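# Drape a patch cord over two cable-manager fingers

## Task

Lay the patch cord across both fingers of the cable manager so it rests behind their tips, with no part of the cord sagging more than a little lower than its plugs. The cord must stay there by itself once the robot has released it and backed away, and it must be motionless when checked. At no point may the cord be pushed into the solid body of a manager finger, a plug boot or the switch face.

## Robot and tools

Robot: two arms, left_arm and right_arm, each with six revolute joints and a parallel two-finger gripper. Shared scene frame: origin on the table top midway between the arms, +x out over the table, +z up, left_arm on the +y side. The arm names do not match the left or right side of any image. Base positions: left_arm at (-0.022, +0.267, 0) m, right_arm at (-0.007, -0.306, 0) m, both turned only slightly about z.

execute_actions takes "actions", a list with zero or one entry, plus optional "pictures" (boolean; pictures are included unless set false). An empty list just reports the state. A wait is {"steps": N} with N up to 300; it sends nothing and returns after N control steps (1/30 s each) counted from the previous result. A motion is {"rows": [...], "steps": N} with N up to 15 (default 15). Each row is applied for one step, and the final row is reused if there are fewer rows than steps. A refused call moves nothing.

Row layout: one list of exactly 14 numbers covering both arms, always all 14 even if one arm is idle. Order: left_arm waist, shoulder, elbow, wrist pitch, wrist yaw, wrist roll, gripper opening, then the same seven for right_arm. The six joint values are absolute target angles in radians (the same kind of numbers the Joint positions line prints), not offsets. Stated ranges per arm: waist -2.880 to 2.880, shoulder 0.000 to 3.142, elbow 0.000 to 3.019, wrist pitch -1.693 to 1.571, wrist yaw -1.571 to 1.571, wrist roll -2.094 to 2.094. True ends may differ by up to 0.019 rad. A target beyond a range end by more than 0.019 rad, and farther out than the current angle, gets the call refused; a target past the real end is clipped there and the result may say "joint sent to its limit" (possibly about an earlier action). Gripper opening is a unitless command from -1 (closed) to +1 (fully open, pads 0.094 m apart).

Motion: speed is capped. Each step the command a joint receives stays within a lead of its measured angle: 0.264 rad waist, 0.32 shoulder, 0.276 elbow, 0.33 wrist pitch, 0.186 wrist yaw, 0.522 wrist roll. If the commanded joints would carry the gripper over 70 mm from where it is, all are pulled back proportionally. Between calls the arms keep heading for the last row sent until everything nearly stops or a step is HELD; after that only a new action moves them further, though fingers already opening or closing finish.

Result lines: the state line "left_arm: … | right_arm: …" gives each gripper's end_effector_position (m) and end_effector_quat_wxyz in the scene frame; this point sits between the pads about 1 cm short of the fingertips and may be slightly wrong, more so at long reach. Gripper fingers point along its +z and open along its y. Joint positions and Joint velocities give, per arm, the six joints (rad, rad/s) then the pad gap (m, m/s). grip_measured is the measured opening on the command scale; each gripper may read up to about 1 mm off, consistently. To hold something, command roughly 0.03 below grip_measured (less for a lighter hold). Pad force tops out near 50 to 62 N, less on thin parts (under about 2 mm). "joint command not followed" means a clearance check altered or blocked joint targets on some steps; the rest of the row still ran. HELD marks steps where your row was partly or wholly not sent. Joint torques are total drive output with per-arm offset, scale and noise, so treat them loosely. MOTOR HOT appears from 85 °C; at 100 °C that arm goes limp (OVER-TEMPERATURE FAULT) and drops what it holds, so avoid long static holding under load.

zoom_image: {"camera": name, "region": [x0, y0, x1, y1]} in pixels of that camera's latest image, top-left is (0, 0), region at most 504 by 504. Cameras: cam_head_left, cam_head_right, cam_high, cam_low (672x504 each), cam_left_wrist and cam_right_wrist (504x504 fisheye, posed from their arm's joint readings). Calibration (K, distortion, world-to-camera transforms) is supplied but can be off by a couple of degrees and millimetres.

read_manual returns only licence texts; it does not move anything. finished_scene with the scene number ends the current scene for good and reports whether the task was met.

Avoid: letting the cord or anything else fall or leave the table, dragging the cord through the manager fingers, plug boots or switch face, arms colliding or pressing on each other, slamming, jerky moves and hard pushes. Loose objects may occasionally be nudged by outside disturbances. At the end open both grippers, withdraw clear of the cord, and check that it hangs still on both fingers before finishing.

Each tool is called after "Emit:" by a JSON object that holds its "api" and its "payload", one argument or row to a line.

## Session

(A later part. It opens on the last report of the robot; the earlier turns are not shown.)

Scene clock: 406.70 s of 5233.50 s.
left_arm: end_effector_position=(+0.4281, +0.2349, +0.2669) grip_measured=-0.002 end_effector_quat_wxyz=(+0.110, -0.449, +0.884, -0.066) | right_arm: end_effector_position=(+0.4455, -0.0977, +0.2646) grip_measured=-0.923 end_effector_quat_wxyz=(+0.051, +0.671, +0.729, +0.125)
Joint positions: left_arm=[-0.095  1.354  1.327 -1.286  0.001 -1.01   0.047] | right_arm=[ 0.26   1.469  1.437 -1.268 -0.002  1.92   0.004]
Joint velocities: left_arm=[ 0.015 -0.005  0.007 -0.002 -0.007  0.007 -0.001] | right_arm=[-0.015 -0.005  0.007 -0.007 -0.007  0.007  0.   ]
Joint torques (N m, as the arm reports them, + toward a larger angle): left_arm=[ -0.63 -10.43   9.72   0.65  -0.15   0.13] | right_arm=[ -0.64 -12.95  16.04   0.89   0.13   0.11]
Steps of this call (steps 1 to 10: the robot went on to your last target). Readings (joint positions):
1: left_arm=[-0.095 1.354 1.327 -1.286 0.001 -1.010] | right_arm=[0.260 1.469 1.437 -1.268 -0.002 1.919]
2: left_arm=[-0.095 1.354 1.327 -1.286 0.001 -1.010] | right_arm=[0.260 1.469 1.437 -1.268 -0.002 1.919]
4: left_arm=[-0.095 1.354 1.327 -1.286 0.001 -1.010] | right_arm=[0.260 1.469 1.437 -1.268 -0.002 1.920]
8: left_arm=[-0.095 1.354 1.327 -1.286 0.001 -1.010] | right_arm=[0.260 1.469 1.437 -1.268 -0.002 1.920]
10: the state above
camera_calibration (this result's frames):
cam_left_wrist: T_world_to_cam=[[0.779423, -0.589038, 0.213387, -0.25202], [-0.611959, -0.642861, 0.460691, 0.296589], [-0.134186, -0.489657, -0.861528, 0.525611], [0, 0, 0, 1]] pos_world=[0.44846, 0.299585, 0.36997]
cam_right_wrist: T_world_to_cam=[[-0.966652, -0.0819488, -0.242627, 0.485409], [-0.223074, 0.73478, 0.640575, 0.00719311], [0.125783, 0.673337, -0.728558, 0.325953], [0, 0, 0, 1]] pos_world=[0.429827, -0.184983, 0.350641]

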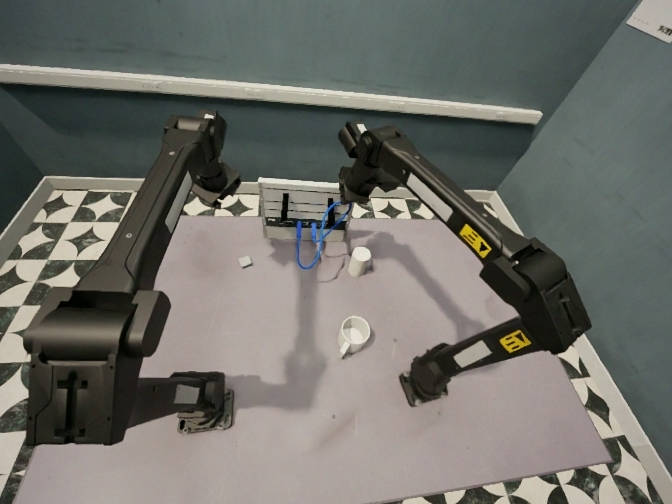

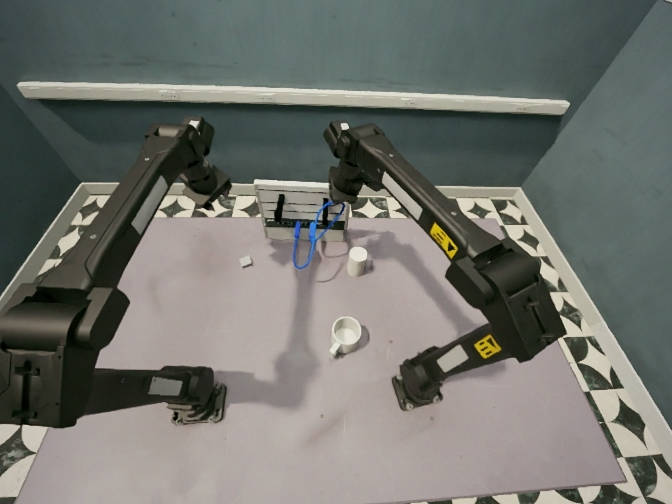

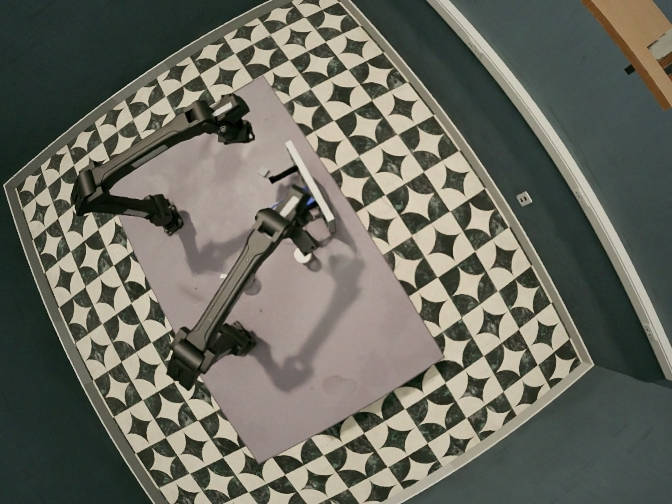

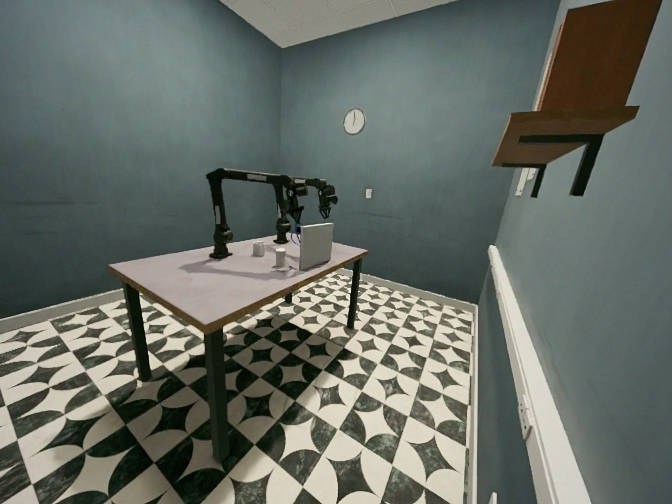

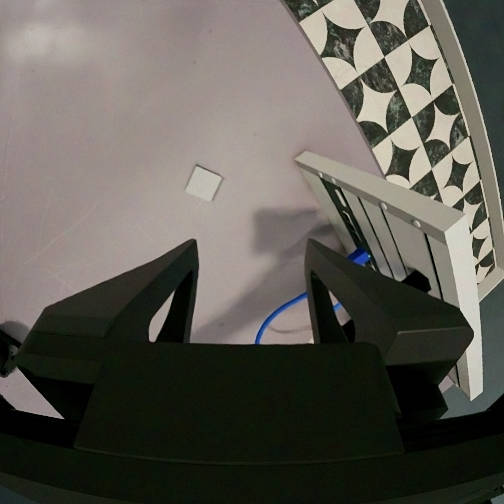

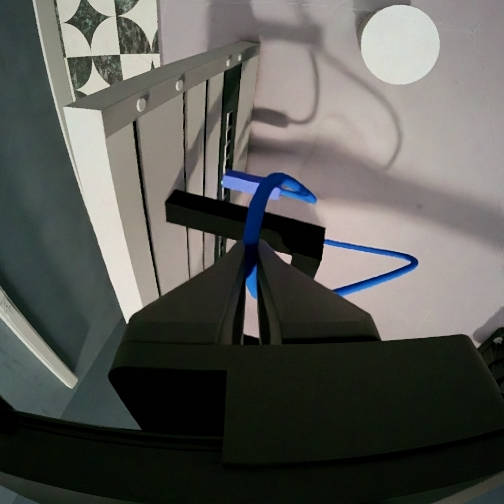

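Emit:
{"api": "execute_actions", "payload": {
  "actions": [
    {"rows": [[-0.1,1.35,1.33,-1.29,0,-1.0,0.0, 0.235,1.52,1.56,-1.28,0,1.95,-0.96]], "steps": 15}
  ],
  "pictures": false
}}

Emit:
{"api": "execute_actions", "payload": {
  "actions": [
    {"rows": [[-0.1,1.35,1.33,-1.29,0,-1.0,0.0, 0.22,1.567,1.62,-1.29,0,1.97,-0.96]], "steps": 15}
  ]
}}

Emit:
{"api": "zoom_image", "payload": {
  "camera": "cam_head_left",
  "region": [200, 130, 440, 300]
}}

Scene clock: 415.77 s of 5233.50 s.
left_arm: end_effector_position=(+0.4281, +0.2349, +0.2669) grip_measured=-0.002 end_effector_quat_wxyz=(+0.110, -0.449, +0.884, -0.066) | right_arm: end_effector_position=(+0.4660, -0.0980, +0.2649) grip_measured=-0.923 end_effector_quat_wxyz=(+0.051, +0.684, +0.716, +0.126)
Joint positions: left_arm=[-0.095  1.354  1.327 -1.286  0.001 -1.01   0.047] | right_arm=[ 0.243  1.516  1.488 -1.271 -0.002  1.94   0.004]
Joint velocities: left_arm=[-0.015 -0.005  0.007  0.007 -0.022 -0.066  0.002] | right_arm=[ 0.005 -0.015  0.012 -0.002 -0.022 -0.022 -0.   ]
Joint torques (N m, as the arm reports them, + toward a larger angle): left_arm=[ -0.62 -10.62   9.7    0.66  -0.16   0.12] | right_arm=[  0.01 -13.45  16.71   0.77   0.13   0.11]
Steps of this call (steps 1 to 15: the robot went on to your last target; steps 16 to 257: nothing new was sent; steps 258 to 272: all 15 steps of this action). Readings (joint positions):
258: left_arm=[-0.095 1.354 1.327 -1.286 0.001 -1.010] | right_arm=[0.259 1.472 1.441 -1.270 -0.002 1.924]
259: left_arm=[-0.095 1.354 1.327 -1.286 0.001 -1.010] | right_arm=[0.257 1.480 1.453 -1.271 -0.002 1.927]
261: left_arm=[-0.095 1.354 1.327 -1.286 0.001 -1.010] | right_arm=[0.251 1.497 1.477 -1.271 -0.002 1.932]
265: left_arm=[-0.095 1.354 1.327 -1.286 0.001 -1.010] | right_arm=[0.243 1.514 1.488 -1.271 -0.002 1.937]
272: the state above

Scene clock: 416.27 s of 5233.50 s.
left_arm: end_effector_position=(+0.4281, +0.2349, +0.2669) grip_measured=-0.002 end_effector_quat_wxyz=(+0.110, -0.449, +0.884, -0.066) | right_arm: end_effector_position=(+0.4863, -0.0965, +0.2663) grip_measured=-0.923 end_effector_quat_wxyz=(+0.051, +0.696, +0.705, +0.127)
Joint positions: left_arm=[-0.095  1.354  1.327 -1.286  0.001 -1.01   0.047] | right_arm=[ 0.23   1.565  1.547 -1.278 -0.002  1.96   0.004]
Joint velocities: left_arm=[ 0.005 -0.005 -0.002 -0.007 -0.007 -0.037 -0.   ] | right_arm=[-0.005 -0.005 -0.002  0.022 -0.007 -0.051  0.001]
Joint torques (N m, as the arm reports them, + toward a larger angle): left_arm=[ -0.74 -10.47   9.64   0.66  -0.18   0.12] | right_arm=[  0.49 -14.53  16.94   0.88   0.15   0.09]
Steps of this call (steps 1 to 15: all 15 steps of this action). Readings (joint positions):
1: left_arm=[-0.095 1.354 1.327 -1.286 0.001 -1.010] | right_arm=[0.241 1.520 1.494 -1.274 -0.002 1.944]
2: left_arm=[-0.095 1.354 1.327 -1.286 0.001 -1.010] | right_arm=[0.240 1.527 1.508 -1.278 -0.002 1.947]
4: left_arm=[-0.095 1.354 1.327 -1.286 0.001 -1.010] | right_arm=[0.236 1.545 1.535 -1.278 -0.002 1.952]
8: left_arm=[-0.095 1.354 1.327 -1.286 0.001 -1.010] | right_arm=[0.230 1.562 1.547 -1.278 -0.002 1.957]
15: the state above
camera_calibration (this result's frames):
cam_left_wrist: T_world_to_cam=[[0.779423, -0.589038, 0.213387, -0.25202], [-0.611959, -0.642861, 0.460691, 0.296589], [-0.134186, -0.489657, -0.861528, 0.525611], [0, 0, 0, 1]] pos_world=[0.44846, 0.299585, 0.36997]
cam_right_wrist: T_world_to_cam=[[-0.969802, -0.0124687, -0.243575, 0.533833], [-0.172626, 0.740589, 0.649406, -0.0119881], [0.172292, 0.671842, -0.720377, 0.296256], [0, 0, 0, 1]] pos_world=[0.4646, -0.183503, 0.35123]

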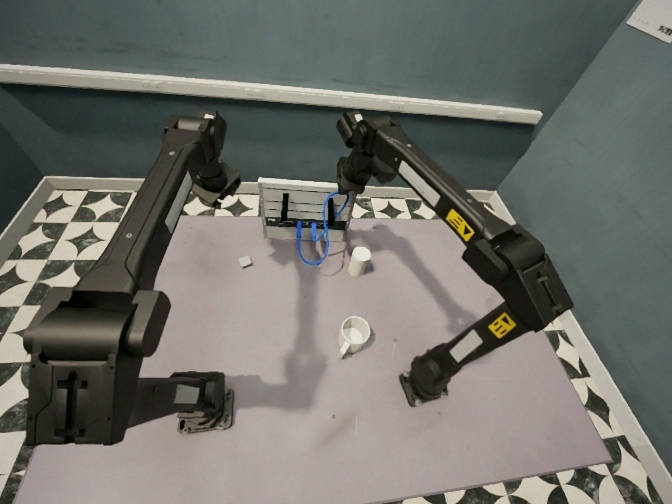

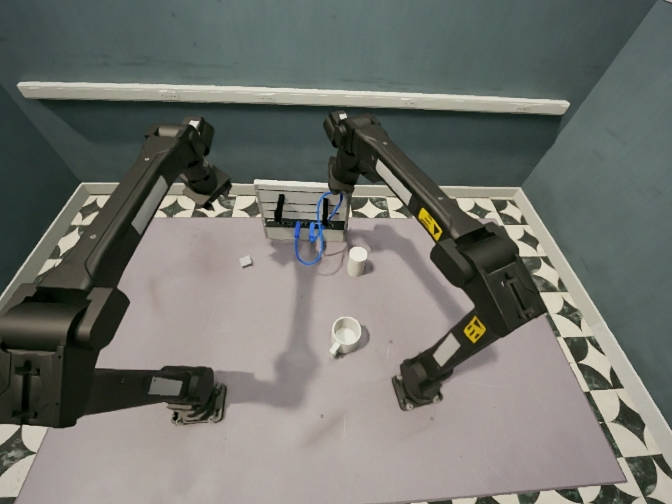

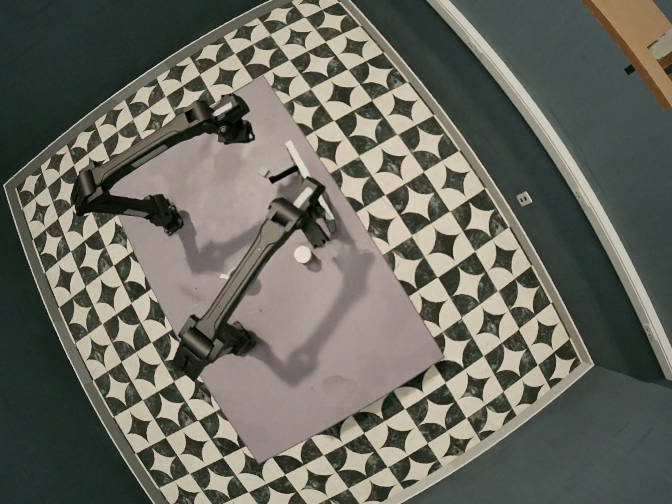

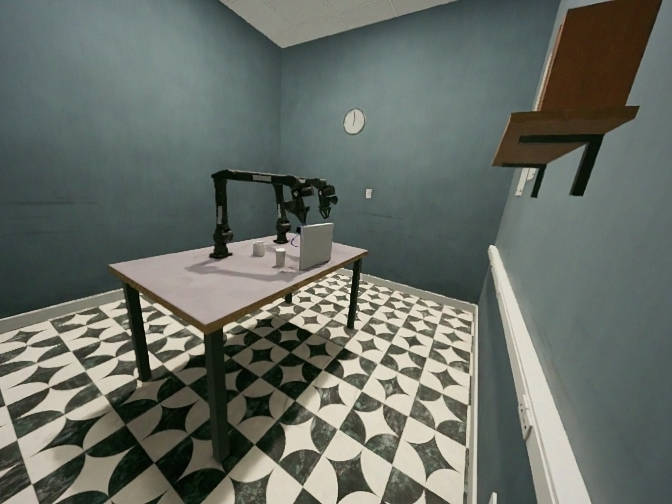

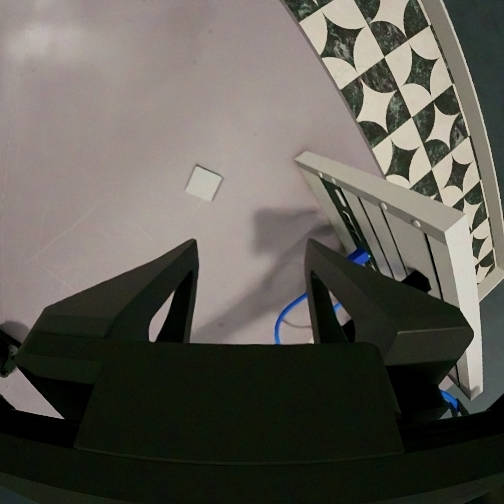

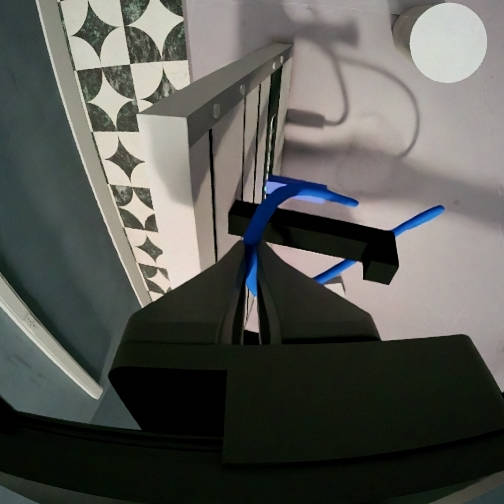

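Region (200, 130, 440, 300) of cam_head_left's 672x504 image, scaled by 2.100, with more detail than that image has; it fills the top 357 rows of this view, and the rest is white.

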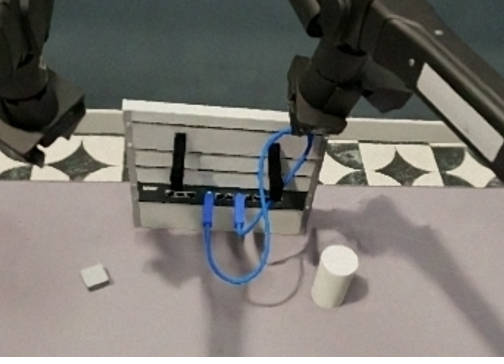

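Emit:
{"api": "execute_actions", "payload": {
  "actions": [
    {"rows": [[-0.1,1.35,1.33,-1.29,0,-1.0,0.0, 0.23,1.567,1.47,-1.19,0,1.96,-0.96]], "steps": 15}
  ],
  "pictures": false
}}

Emit:
{"api": "execute_actions", "payload": {
  "actions": [
    {"rows": [[-0.1,1.35,1.33,-1.29,0,-1.0,0.0, 0.23,1.567,1.47,-1.19,0,1.96,-0.5]], "steps": 10}
  ],
  "pictures": false
}}

Emit:
{"api": "execute_actions", "payload": {
  "actions": [
    {"rows": [[-0.1,1.35,1.33,-1.29,0,-1.0,0.0, 0.23,1.50,1.62,-1.3,0,1.96,-0.5]], "steps": 15}
  ],
  "pictures": false
}}

Emit:
{"api": "execute_actions", "payload": {
  "actions": [
    {"rows": [[-0.1,1.35,1.33,-1.29,0,-1.0,0.0, -0.2,1.2,1.3,-1.3,0,1.0,-0.5]], "steps": 15}
  ],
  "pictures": false
}}

Emit:
{"api": "execute_actions", "payload": {
  "actions": [
    {"steps": 30}
  ]
}}

Emit:
{"api": "zoom_image", "payload": {
  "camera": "cam_head_left",
  "region": [220, 160, 420, 340]
}}

Emit:
{"api": "zoom_image", "payload": {
  "camera": "cam_head_right",
  "region": [220, 160, 420, 340]
}}

Emit:
{"api": "zoom_image", "payload": {
  "camera": "cam_high",
  "region": [200, 120, 380, 300]
}}

Scene clock: 432.13 s of 5233.50 s.
left_arm: end_effector_position=(+0.4281, +0.2349, +0.2669) grip_measured=-0.002 end_effector_quat_wxyz=(+0.110, -0.449, +0.884, -0.066) | right_arm: end_effector_position=(+0.4825, -0.0981, +0.2344) grip_measured=-0.923 end_effector_quat_wxyz=(+0.048, +0.697, +0.705, +0.120)
Joint positions: left_arm=[-0.095  1.354  1.327 -1.286  0.001 -1.01   0.047] | right_arm=[ 0.23   1.568  1.47  -1.213 -0.002  1.961  0.004]
Joint velocities: left_arm=[-0.015 -0.015  0.012 -0.002 -0.11   0.037  0.   ] | right_arm=[-0.005 -0.005  0.002 -0.017 -0.022 -0.051 -0.   ]
Joint torques (N m, as the arm reports them, + toward a larger angle): left_arm=[ -0.75 -10.48   9.68   0.66  -0.15   0.13] | right_arm=[  1.03 -15.17  10.48   2.05   0.14   0.03]
Steps of this call (steps 1 to 15: the robot went on to your last target; steps 16 to 461: nothing new was sent; steps 462 to 476: all 15 steps of this action). Readings (joint positions):
462: left_arm=[-0.095 1.354 1.327 -1.286 0.001 -1.010] | right_arm=[0.230 1.564 1.536 -1.262 -0.002 1.961]
463: left_arm=[-0.095 1.354 1.327 -1.286 0.001 -1.010] | right_arm=[0.230 1.559 1.520 -1.240 -0.002 1.961]
465: left_arm=[-0.095 1.354 1.327 -1.286 0.001 -1.010] | right_arm=[0.230 1.560 1.491 -1.222 -0.002 1.961]
469: left_arm=[-0.095 1.354 1.327 -1.286 0.001 -1.010] | right_arm=[0.230 1.568 1.470 -1.218 -0.002 1.961]
476: the state above

Scene clock: 432.47 s of 5233.50 s.
left_arm: end_effector_position=(+0.4281, +0.2349, +0.2669) grip_measured=-0.002 end_effector_quat_wxyz=(+0.110, -0.449, +0.884, -0.066) | right_arm: end_effector_position=(+0.4829, -0.0980, +0.2345) grip_measured=-0.502 end_effector_quat_wxyz=(+0.049, +0.697, +0.705, +0.121)
Joint positions: left_arm=[-0.095  1.354  1.327 -1.286  0.001 -1.01   0.047] | right_arm=[ 0.23   1.568  1.47  -1.211 -0.002  1.961  0.023]
Joint velocities: left_arm=[-0.005 -0.005 -0.007  0.012  0.037 -0.007 -0.002] | right_arm=[-0.034 -0.015 -0.002  0.002 -0.037 -0.022  0.001]
Joint torques (N m, as the arm reports them, + toward a larger angle): left_arm=[ -0.78 -10.75   9.68   0.63  -0.14   0.13] | right_arm=[  0.25 -14.45  10.38   2.19   0.12   0.01]
Steps of this call (steps 1 to 10: all 10 steps of this action). Readings (joint positions):
1: left_arm=[-0.095 1.354 1.327 -1.286 0.001 -1.010] | right_arm=[0.230 1.568 1.470 -1.213 -0.002 1.961]
2: left_arm=[-0.095 1.354 1.327 -1.286 0.001 -1.010] | right_arm=[0.230 1.568 1.470 -1.213 -0.002 1.961]
4: left_arm=[-0.095 1.354 1.327 -1.286 0.001 -1.010] | right_arm=[0.230 1.568 1.470 -1.212 -0.002 1.961]
8: left_arm=[-0.095 1.354 1.327 -1.286 0.001 -1.010] | right_arm=[0.230 1.568 1.470 -1.211 -0.002 1.961]
10: the state above

Scene clock: 432.97 s of 5233.50 s.
left_arm: end_effector_position=(+0.4281, +0.2349, +0.2669) grip_measured=-0.002 end_effector_quat_wxyz=(+0.110, -0.449, +0.884, -0.066) | right_arm: end_effector_position=(+0.4793, -0.0995, +0.3039) grip_measured=-0.502 end_effector_quat_wxyz=(+0.065, +0.692, +0.701, +0.160)
Joint positions: left_arm=[-0.095  1.354  1.327 -1.286  0.001 -1.01   0.047] | right_arm=[ 0.23   1.502  1.56  -1.282 -0.002  1.961  0.023]
Joint velocities: left_arm=[ 0.015 -0.015 -0.017 -0.012  0.051  0.037 -0.   ] | right_arm=[-0.005 -0.054 -0.002 -0.007  0.007 -0.007 -0.001]
Joint torques (N m, as the arm reports them, + toward a larger angle): left_arm=[ -0.62 -10.77   9.68   0.65  -0.15   0.13] | right_arm=[ -0.02 -12.81  15.88   0.48   0.1    0.01]
Steps of this call (steps 1 to 15: all 15 steps of this action). Readings (joint positions):
1: left_arm=[-0.095 1.354 1.327 -1.286 0.001 -1.010] | right_arm=[0.230 1.568 1.475 -1.222 -0.002 1.961]
2: left_arm=[-0.095 1.354 1.327 -1.286 0.001 -1.010] | right_arm=[0.230 1.567 1.480 -1.239 -0.002 1.961]
4: left_arm=[-0.095 1.354 1.327 -1.286 0.001 -1.010] | right_arm=[0.230 1.561 1.496 -1.261 -0.002 1.961]
8: left_arm=[-0.095 1.354 1.327 -1.286 0.001 -1.010] | right_arm=[0.230 1.539 1.533 -1.280 -0.002 1.961]
15: the state above

Scene clock: 433.47 s of 5233.50 s.
left_arm: end_effector_position=(+0.4281, +0.2349, +0.2669) grip_measured=-0.002 end_effector_quat_wxyz=(+0.110, -0.449, +0.884, -0.066) | right_arm: end_effector_position=(+0.4131, -0.3377, +0.3254) grip_measured=-0.501 end_effector_quat_wxyz=(+0.173, +0.561, +0.804, +0.100)
Joint positions: left_arm=[-0.095  1.354  1.327 -1.286  0.001 -1.01   0.047] | right_arm=[-0.244  1.195  1.311 -1.285  0.005  1.145  0.023]
Joint velocities: left_arm=[-0.015 -0.005 -0.002 -0.007 -0.007 -0.022 -0.   ] | right_arm=[ 0.161 -0.288  0.012  0.002 -0.007 -1.004  0.001]
Joint torques (N m, as the arm reports them, + toward a larger angle): left_arm=[ -0.75 -10.37   9.67   0.63  -0.16   0.13] | right_arm=[ 3.73 -6.87  9.71  0.89 -0.13 -0.08]
Steps of this call (steps 1 to 15: all 15 steps of this action). Readings (joint positions):
1: left_arm=[-0.095 1.354 1.327 -1.286 0.001 -1.010] | right_arm=[0.223 1.492 1.546 -1.279 -0.005 1.926]
2: left_arm=[-0.095 1.354 1.327 -1.286 0.001 -1.010] | right_arm=[0.209 1.472 1.515 -1.278 -0.006 1.886]
4: left_arm=[-0.095 1.354 1.327 -1.286 0.001 -1.010] | right_arm=[0.155 1.422 1.444 -1.278 -0.006 1.799]
8: left_arm=[-0.095 1.354 1.327 -1.286 0.001 -1.010] | right_arm=[-0.021 1.325 1.356 -1.278 -0.005 1.592]
15: the state above

Scene clock: 434.47 s of 5233.50 s.
left_arm: end_effector_position=(+0.4281, +0.2349, +0.2669) grip_measured=-0.002 end_effector_quat_wxyz=(+0.110, -0.449, +0.884, -0.066) | right_arm: end_effector_position=(+0.4128, -0.3180, +0.3278) grip_measured=-0.501 end_effector_quat_wxyz=(+0.178, +0.486, +0.850, +0.095)
Joint positions: left_arm=[-0.095  1.354  1.327 -1.286  0.001 -1.01   0.047] | right_arm=[-0.199  1.189  1.31  -1.285  0.001  1.011  0.023]
Joint velocities: left_arm=[-0.005 -0.005  0.002 -0.017  0.022  0.022 -0.001] | right_arm=[-0.005 -0.005 -0.002  0.002  0.022 -0.037  0.   ]
Joint torques (N m, as the arm reports them, + toward a larger angle): left_arm=[ -0.86 -10.53   9.71   0.64  -0.15   0.13] | right_arm=[ 0.12 -7.83  9.77  0.81 -0.03 -0.08]
Steps of this call (steps 1 to 30: the robot went on to your last target). Readings (joint positions):
1: left_arm=[-0.095 1.354 1.327 -1.286 0.001 -1.010] | right_arm=[-0.236 1.187 1.311 -1.285 0.004 1.118]
2: left_arm=[-0.095 1.354 1.327 -1.286 0.001 -1.010] | right_arm=[-0.227 1.184 1.311 -1.285 0.003 1.097]
4: left_arm=[-0.095 1.354 1.327 -1.286 0.001 -1.010] | right_arm=[-0.208 1.184 1.311 -1.285 0.001 1.065]
8: left_arm=[-0.095 1.354 1.327 -1.286 0.001 -1.010] | right_arm=[-0.199 1.188 1.310 -1.285 0.001 1.033]
30: the state above
All arms were judged still, so your last target was given up. Only a new action makes them travel on or press farther. Fingers that are still opening or closing keep moving.
camera_calibration (this result's frames):
cam_left_wrist: T_world_to_cam=[[0.779423, -0.589038, 0.213387, -0.25202], [-0.611959, -0.642861, 0.460691, 0.296589], [-0.134186, -0.489657, -0.861528, 0.525611], [0, 0, 0, 1]] pos_world=[0.44846, 0.299585, 0.36997]
cam_right_wrist: T_world_to_cam=[[-0.789366, -0.520877, -0.324944, 0.265371], [-0.612855, 0.699773, 0.367052, 0.360738], [0.0361979, 0.488881, -0.871599, 0.549652], [0, 0, 0, 1]] pos_world=[0.410659, -0.382923, 0.432898]

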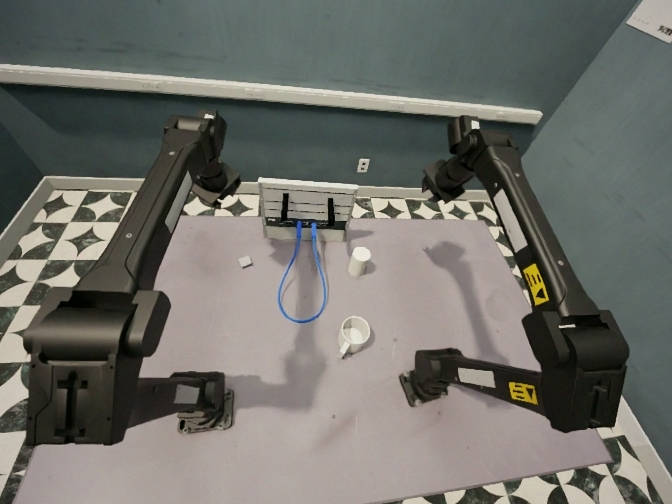

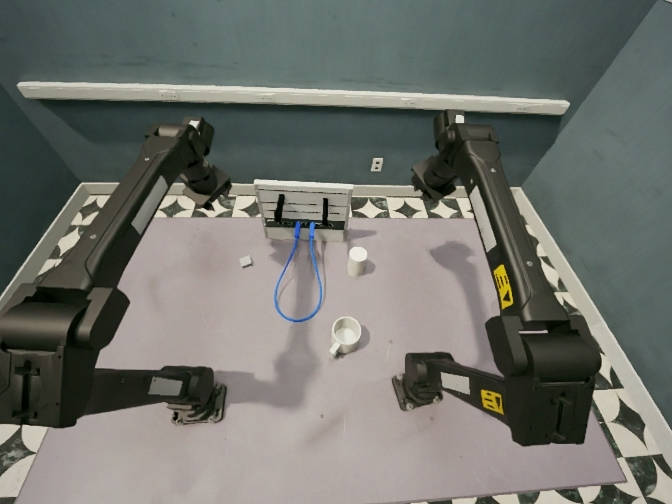

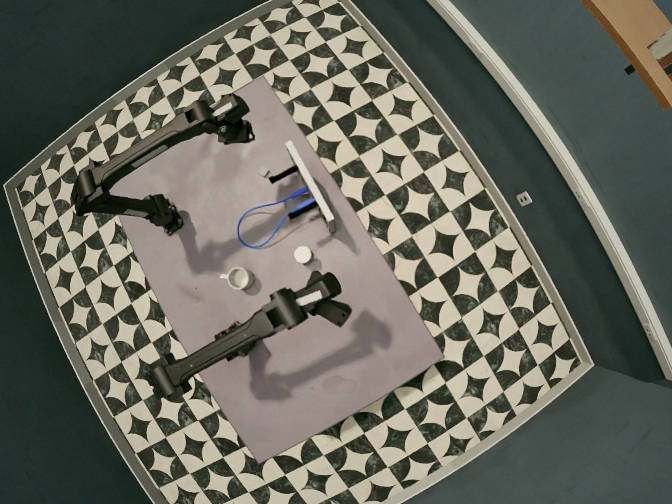

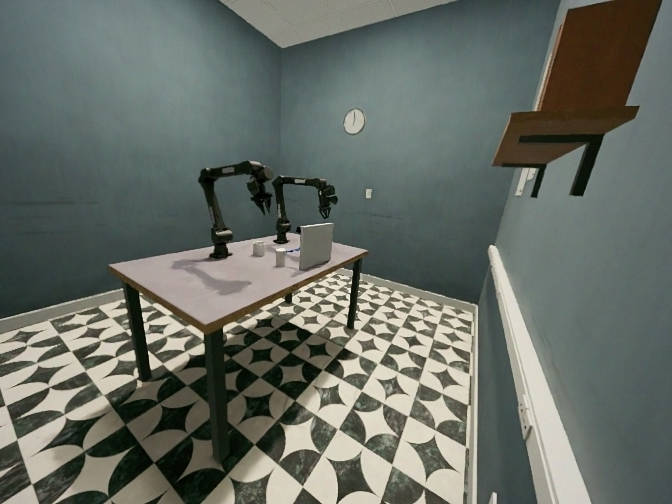

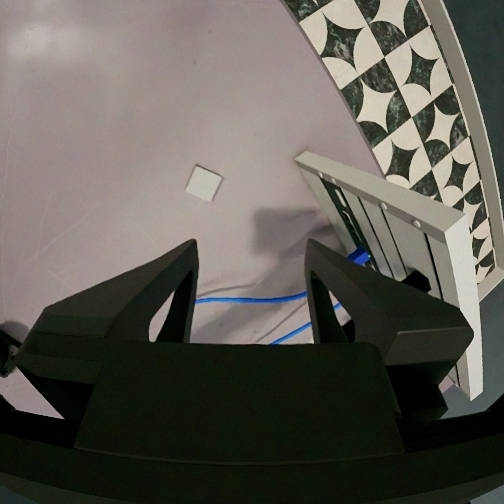

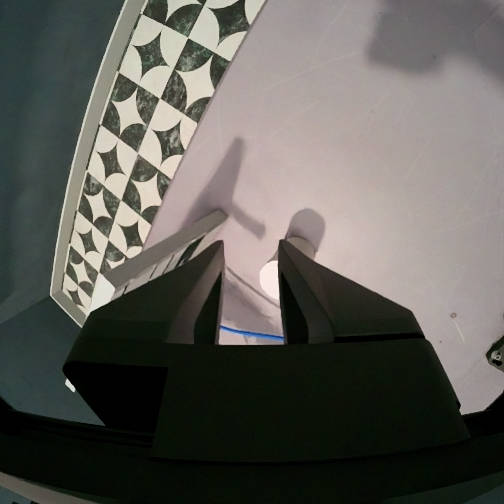

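Region (220, 160, 420, 340) of cam_head_left's 672x504 image, scaled by 2.520, with more detail than that image has; it fills the top 454 rows of this view, and the rest is white.

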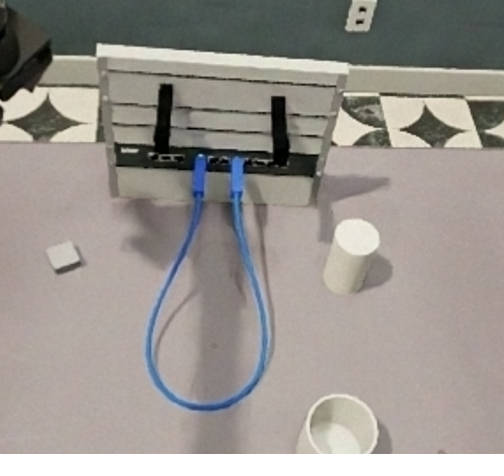

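Region (220, 160, 420, 340) of cam_head_right's 672x504 image, scaled by 2.520, with more detail than that image has; it fills the top 454 rows of this view, and the rest is white.

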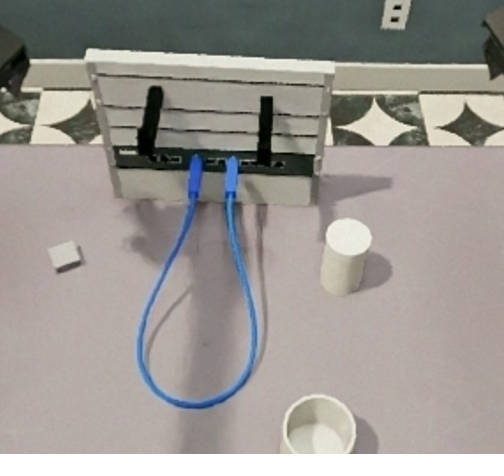

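Region (200, 120, 380, 300) of cam_high's 672x504 image, scaled by 2.800, with more detail than that image has.

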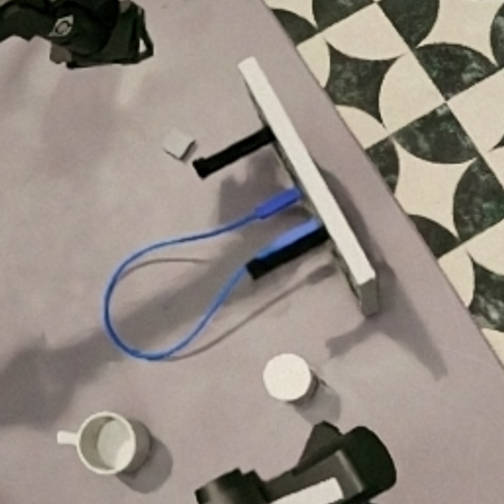

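Emit:
{"api": "execute_actions", "payload": {
  "actions": [
    {"rows": [[-0.1,1.35,1.33,-1.29,0,-1.0,0.0, 0.645,1.30,1.0,-1.25,0,1.6,0.0]], "steps": 15}
  ],
  "pictures": false
}}

Emit:
{"api": "execute_actions", "payload": {
  "actions": [
    {"steps": 10}
  ],
  "pictures": false
}}

Emit:
{"api": "execute_actions", "payload": {
  "actions": [
    {"rows": [[-0.1,1.35,1.33,-1.29,0,-1.0,0.0, 0.645,1.43,0.864,-0.975,0,1.6,0.0]], "steps": 15}
  ],
  "pictures": false
}}

Emit:
{"api": "execute_actions", "payload": {
  "actions": [
    {"steps": 8}
  ]
}}

Scene clock: 477.77 s of 5233.50 s.
left_arm: end_effector_position=(+0.4281, +0.2349, +0.2669) grip_measured=-0.002 end_effector_quat_wxyz=(+0.110, -0.449, +0.884, -0.066) | right_arm: end_effector_position=(+0.2774, -0.0929, +0.1538) grip_measured=-0.002 end_effector_quat_wxyz=(+0.000, +0.405, +0.914, -0.003)
Joint positions: left_arm=[-0.095  1.354  1.327 -1.286  0.001 -1.01   0.047] | right_arm=[ 0.474  1.317  1.012 -1.271  0.003  1.479  0.047]
Joint velocities: left_arm=[-0.024  0.005  0.007 -0.002  0.007  0.022 -0.001] | right_arm=[ 2.085  0.151 -0.105  0.081 -0.037  0.505  0.   ]
Joint torques (N m, as the arm reports them, + toward a larger angle): left_arm=[ -0.82 -10.58   9.66   0.65  -0.14   0.13] | right_arm=[  0.31 -10.52   9.11   1.    -0.04   0.15]
Steps of this call (steps 1 to 170: nothing new was sent; then 37.13 s passed at rest; steps 171 to 185: all 15 steps of this action). Readings (joint positions):
171: left_arm=[-0.095 1.354 1.327 -1.286 0.001 -1.010] | right_arm=[-0.191 1.189 1.300 -1.281 0.004 1.041]
172: left_arm=[-0.095 1.354 1.327 -1.286 0.001 -1.010] | right_arm=[-0.174 1.187 1.280 -1.279 0.005 1.076]
174: left_arm=[-0.095 1.354 1.327 -1.286 0.001 -1.010] | right_arm=[-0.118 1.190 1.224 -1.279 0.005 1.147]
178: left_arm=[-0.095 1.354 1.327 -1.286 0.001 -1.010] | right_arm=[0.040 1.229 1.110 -1.279 0.005 1.287]
185: the state above

Scene clock: 478.10 s of 5233.50 s.
left_arm: end_effector_position=(+0.4281, +0.2349, +0.2669) grip_measured=-0.002 end_effector_quat_wxyz=(+0.110, -0.449, +0.884, -0.066) | right_arm: end_effector_position=(+0.2344, -0.0441, +0.1521) grip_measured=-0.002 end_effector_quat_wxyz=(-0.001, +0.367, +0.930, -0.001)
Joint positions: left_arm=[-0.095  1.354  1.327 -1.286  0.001 -1.01   0.047] | right_arm=[ 0.655  1.319  1.009 -1.264 -0.002  1.577  0.047]
Joint velocities: left_arm=[-0.005 -0.005  0.022 -0.002 -0.007  0.022  0.   ] | right_arm=[-0.278 -0.005  0.007 -0.002  0.051  0.051  0.   ]
Joint torques (N m, as the arm reports them, + toward a larger angle): left_arm=[ -0.77 -10.58   9.66   0.63  -0.17   0.1 ] | right_arm=[  1.13 -11.29   8.88   1.22   0.08   0.19]
Steps of this call (steps 1 to 10: the robot went on to your last target). Readings (joint positions):
1: left_arm=[-0.095 1.354 1.327 -1.286 0.001 -1.010] | right_arm=[0.544 1.320 1.010 -1.268 0.002 1.500]
2: left_arm=[-0.095 1.354 1.327 -1.286 0.001 -1.010] | right_arm=[0.607 1.320 1.009 -1.265 -0.001 1.517]
4: left_arm=[-0.095 1.354 1.327 -1.286 0.001 -1.010] | right_arm=[0.685 1.319 1.009 -1.264 -0.005 1.543]
8: left_arm=[-0.095 1.354 1.327 -1.286 0.001 -1.010] | right_arm=[0.677 1.319 1.009 -1.264 -0.004 1.570]
10: the state above

Scene clock: 478.60 s of 5233.50 s.
left_arm: end_effector_position=(+0.4281, +0.2349, +0.2669) grip_measured=-0.002 end_effector_quat_wxyz=(+0.110, -0.449, +0.884, -0.066) | right_arm: end_effector_position=(+0.2377, -0.0473, +0.0553) grip_measured=-0.002 end_effector_quat_wxyz=(-0.003, +0.378, +0.926, -0.007)
Joint positions: left_arm=[-0.095  1.354  1.327 -1.286  0.001 -1.01   0.047] | right_arm=[ 0.642  1.449  0.856 -0.993 -0.     1.589  0.047]
Joint velocities: left_arm=[ 0.005  0.015 -0.012 -0.007 -0.007 -0.007 -0.   ] | right_arm=[-0.005 -0.054 -0.012  0.017  0.051  0.037 -0.   ]
Joint torques (N m, as the arm reports them, + toward a larger angle): left_arm=[ -0.55 -10.79   9.73   0.7   -0.16   0.12] | right_arm=[  1.28 -12.37   8.86   1.42   0.07   0.18]
Steps of this call (steps 1 to 15: all 15 steps of this action). Readings (joint positions):
1: left_arm=[-0.095 1.354 1.327 -1.286 0.001 -1.010] | right_arm=[0.647 1.320 0.994 -1.220 -0.000 1.579]
2: left_arm=[-0.095 1.354 1.327 -1.286 0.001 -1.010] | right_arm=[0.643 1.323 0.969 -1.147 -0.000 1.581]
4: left_arm=[-0.095 1.354 1.327 -1.286 0.001 -1.010] | right_arm=[0.642 1.357 0.917 -1.046 -0.000 1.583]
8: left_arm=[-0.095 1.354 1.327 -1.286 0.001 -1.010] | right_arm=[0.642 1.444 0.863 -1.001 -0.000 1.587]
15: the state above

Scene clock: 478.87 s of 5233.50 s.
left_arm: end_effector_position=(+0.4281, +0.2349, +0.2669) grip_measured=-0.002 end_effector_quat_wxyz=(+0.110, -0.449, +0.884, -0.066) | right_arm: end_effector_position=(+0.2379, -0.0472, +0.0558) grip_measured=-0.002 end_effector_quat_wxyz=(-0.003, +0.378, +0.926, -0.006)
Joint positions: left_arm=[-0.095  1.354  1.327 -1.286  0.001 -1.01   0.047] | right_arm=[ 0.642  1.448  0.856 -0.993 -0.     1.59   0.047]
Joint velocities: left_arm=[-0.005 -0.015 -0.002 -0.002 -0.066  0.037 -0.   ] | right_arm=[ 0.005 -0.015  0.007  0.007 -0.007  0.066 -0.001]
Joint torques (N m, as the arm reports them, + toward a larger angle): left_arm=[ -0.8  -10.43   9.71   0.63  -0.15   0.12] | right_arm=[  0.3  -11.09   9.05   1.48   0.04   0.11]
Steps of this call (steps 1 to 8: the robot went on to your last target). Readings (joint positions):
1: left_arm=[-0.095 1.354 1.327 -1.286 0.001 -1.010] | right_arm=[0.642 1.448 0.856 -0.993 -0.000 1.589]
2: left_arm=[-0.095 1.354 1.327 -1.286 0.001 -1.010] | right_arm=[0.642 1.448 0.856 -0.993 -0.000 1.589]
4: left_arm=[-0.095 1.354 1.327 -1.286 0.001 -1.010] | right_arm=[0.642 1.448 0.856 -0.993 -0.000 1.590]
8: the state above
camera_calibration (this result's frames):
cam_left_wrist: T_world_to_cam=[[0.779423, -0.589038, 0.213387, -0.25202], [-0.611959, -0.642861, 0.460691, 0.296589], [-0.134186, -0.489657, -0.861528, 0.525611], [0, 0, 0, 1]] pos_world=[0.44846, 0.299585, 0.36997]
cam_right_wrist: T_world_to_cam=[[-0.690558, -0.722938, 0.0221499, 0.127519], [-0.576054, 0.568255, 0.587578, 0.13658], [-0.437369, 0.392997, -0.808864, 0.291146], [0, 0, 0, 1]] pos_world=[0.294075, -0.0998434, 0.152421]

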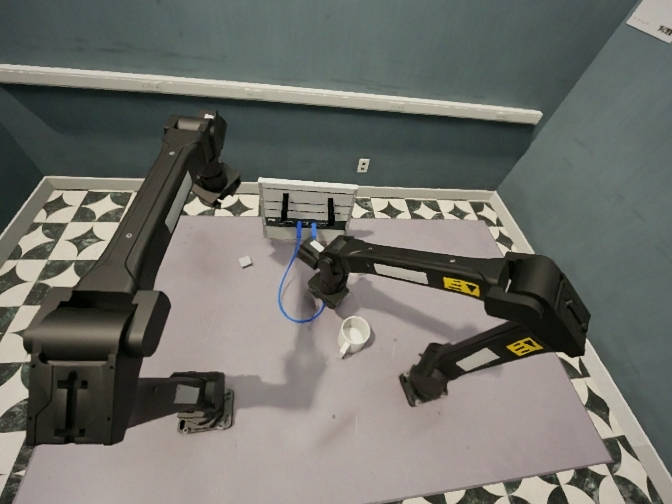

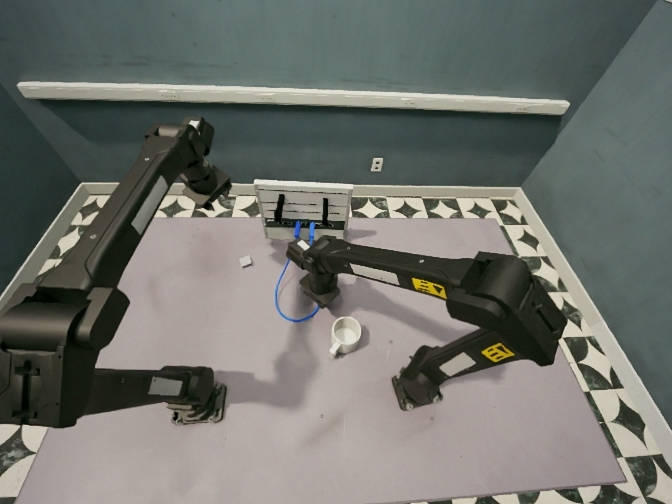

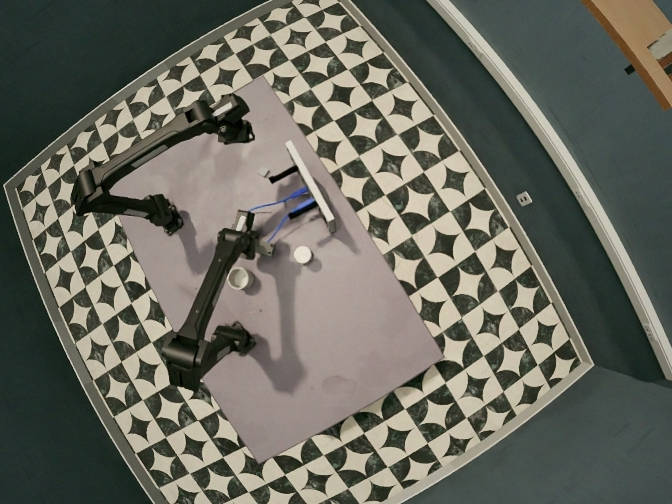

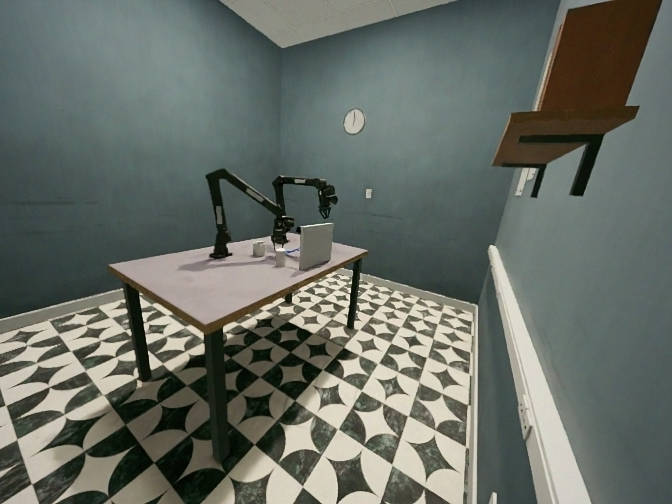

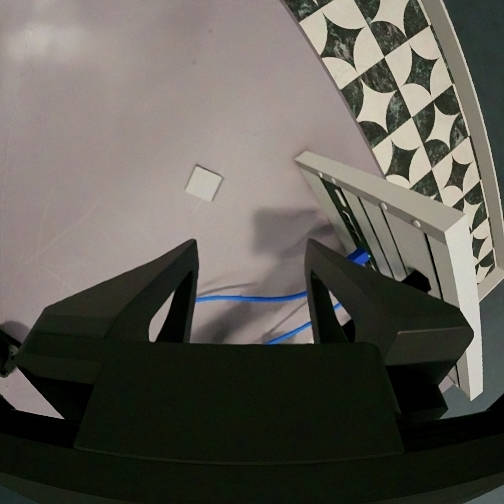

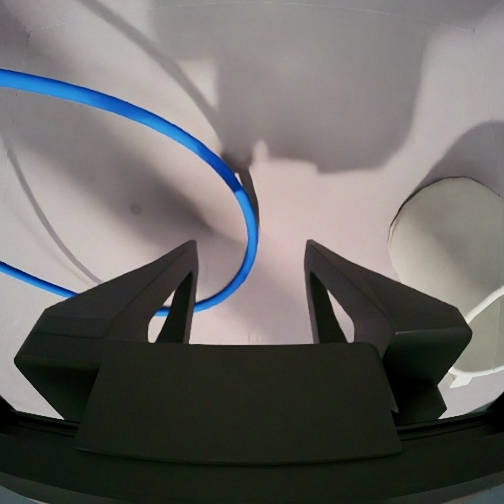

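Emit:
{"api": "execute_actions", "payload": {
  "actions": [
    {"rows": [[-0.1,1.35,1.33,-1.29,0,-1.0,0.0, 0.645,1.545,0.794,-0.80,0,1.6,0.0]], "steps": 15}
  ],
  "pictures": false
}}

Emit:
{"api": "execute_actions", "payload": {
  "actions": [
    {"rows": [[-0.1,1.35,1.33,-1.29,0,-1.0,0.0, 0.645,1.545,0.794,-0.80,0,1.6,-0.96]], "steps": 15}
  ],
  "pictures": false
}}

Scene clock: 487.50 s of 5233.50 s.
left_arm: end_effector_position=(+0.4281, +0.2349, +0.2669) grip_measured=-0.002 end_effector_quat_wxyz=(+0.110, -0.449, +0.884, -0.066) | right_arm: end_effector_position=(+0.2436, -0.0411, +0.0059) grip_measured=-0.002 end_effector_quat_wxyz=(+0.002, +0.379, +0.925, +0.006)
Joint positions: left_arm=[-0.095  1.354  1.327 -1.286  0.001 -1.01   0.047] | right_arm=[ 0.642  1.547  0.802 -0.813 -0.     1.591  0.047]
Joint velocities: left_arm=[-0.015 -0.015  0.007 -0.007 -0.037  0.037  0.001] | right_arm=[-0.005  0.005 -0.012  0.002 -0.022 -0.066 -0.   ]
Joint torques (N m, as the arm reports them, + toward a larger angle): left_arm=[ -0.72 -10.38   9.68   0.73  -0.16   0.13] | right_arm=[  1.44 -11.63   6.55   1.13   0.06   0.17]
Steps of this call (steps 1 to 15: the robot went on to your last target; steps 16 to 90: nothing new was sent; then 5.13 s passed at rest; steps 91 to 105: all 15 steps of this action). Readings (joint positions):
91: left_arm=[-0.095 1.354 1.327 -1.286 0.001 -1.010] | right_arm=[0.642 1.452 0.848 -0.957 -0.000 1.590]
92: left_arm=[-0.095 1.354 1.327 -1.286 0.001 -1.010] | right_arm=[0.642 1.461 0.836 -0.902 -0.000 1.590]
94: left_arm=[-0.095 1.354 1.327 -1.286 0.001 -1.010] | right_arm=[0.642 1.497 0.820 -0.842 -0.000 1.590]
98: left_arm=[-0.095 1.354 1.327 -1.286 0.001 -1.010] | right_arm=[0.642 1.549 0.802 -0.819 -0.000 1.591]
105: the state above

Scene clock: 488.00 s of 5233.50 s.
left_arm: end_effector_position=(+0.4281, +0.2349, +0.2669) grip_measured=-0.002 end_effector_quat_wxyz=(+0.110, -0.449, +0.884, -0.066) | right_arm: end_effector_position=(+0.2436, -0.0411, +0.0059) grip_measured=-0.920 end_effector_quat_wxyz=(+0.002, +0.379, +0.925, +0.006)
Joint positions: left_arm=[-0.095  1.354  1.327 -1.286  0.001 -1.01   0.047] | right_arm=[ 0.642  1.547  0.802 -0.813 -0.     1.591  0.004]
Joint velocities: left_arm=[-0.005  0.005 -0.002 -0.012  0.007 -0.022  0.   ] | right_arm=[ 0.005 -0.005 -0.002  0.002  0.007 -0.051 -0.   ]
Joint torques (N m, as the arm reports them, + toward a larger angle): left_arm=[ -0.81 -10.65   9.7    0.67  -0.15   0.12] | right_arm=[  0.81 -11.35   6.76   1.32   0.05   0.14]
Steps of this call (steps 1 to 15: all 15 steps of this action). Readings (joint positions):
1: left_arm=[-0.095 1.354 1.327 -1.286 0.001 -1.010] | right_arm=[0.642 1.547 0.802 -0.813 -0.000 1.591]
2: left_arm=[-0.095 1.354 1.327 -1.286 0.001 -1.010] | right_arm=[0.642 1.547 0.802 -0.813 -0.000 1.591]
4: left_arm=[-0.095 1.354 1.327 -1.286 0.001 -1.010] | right_arm=[0.642 1.547 0.802 -0.813 -0.000 1.591]
8: left_arm=[-0.095 1.354 1.327 -1.286 0.001 -1.010] | right_arm=[0.642 1.547 0.802 -0.813 -0.000 1.591]
15: the state above


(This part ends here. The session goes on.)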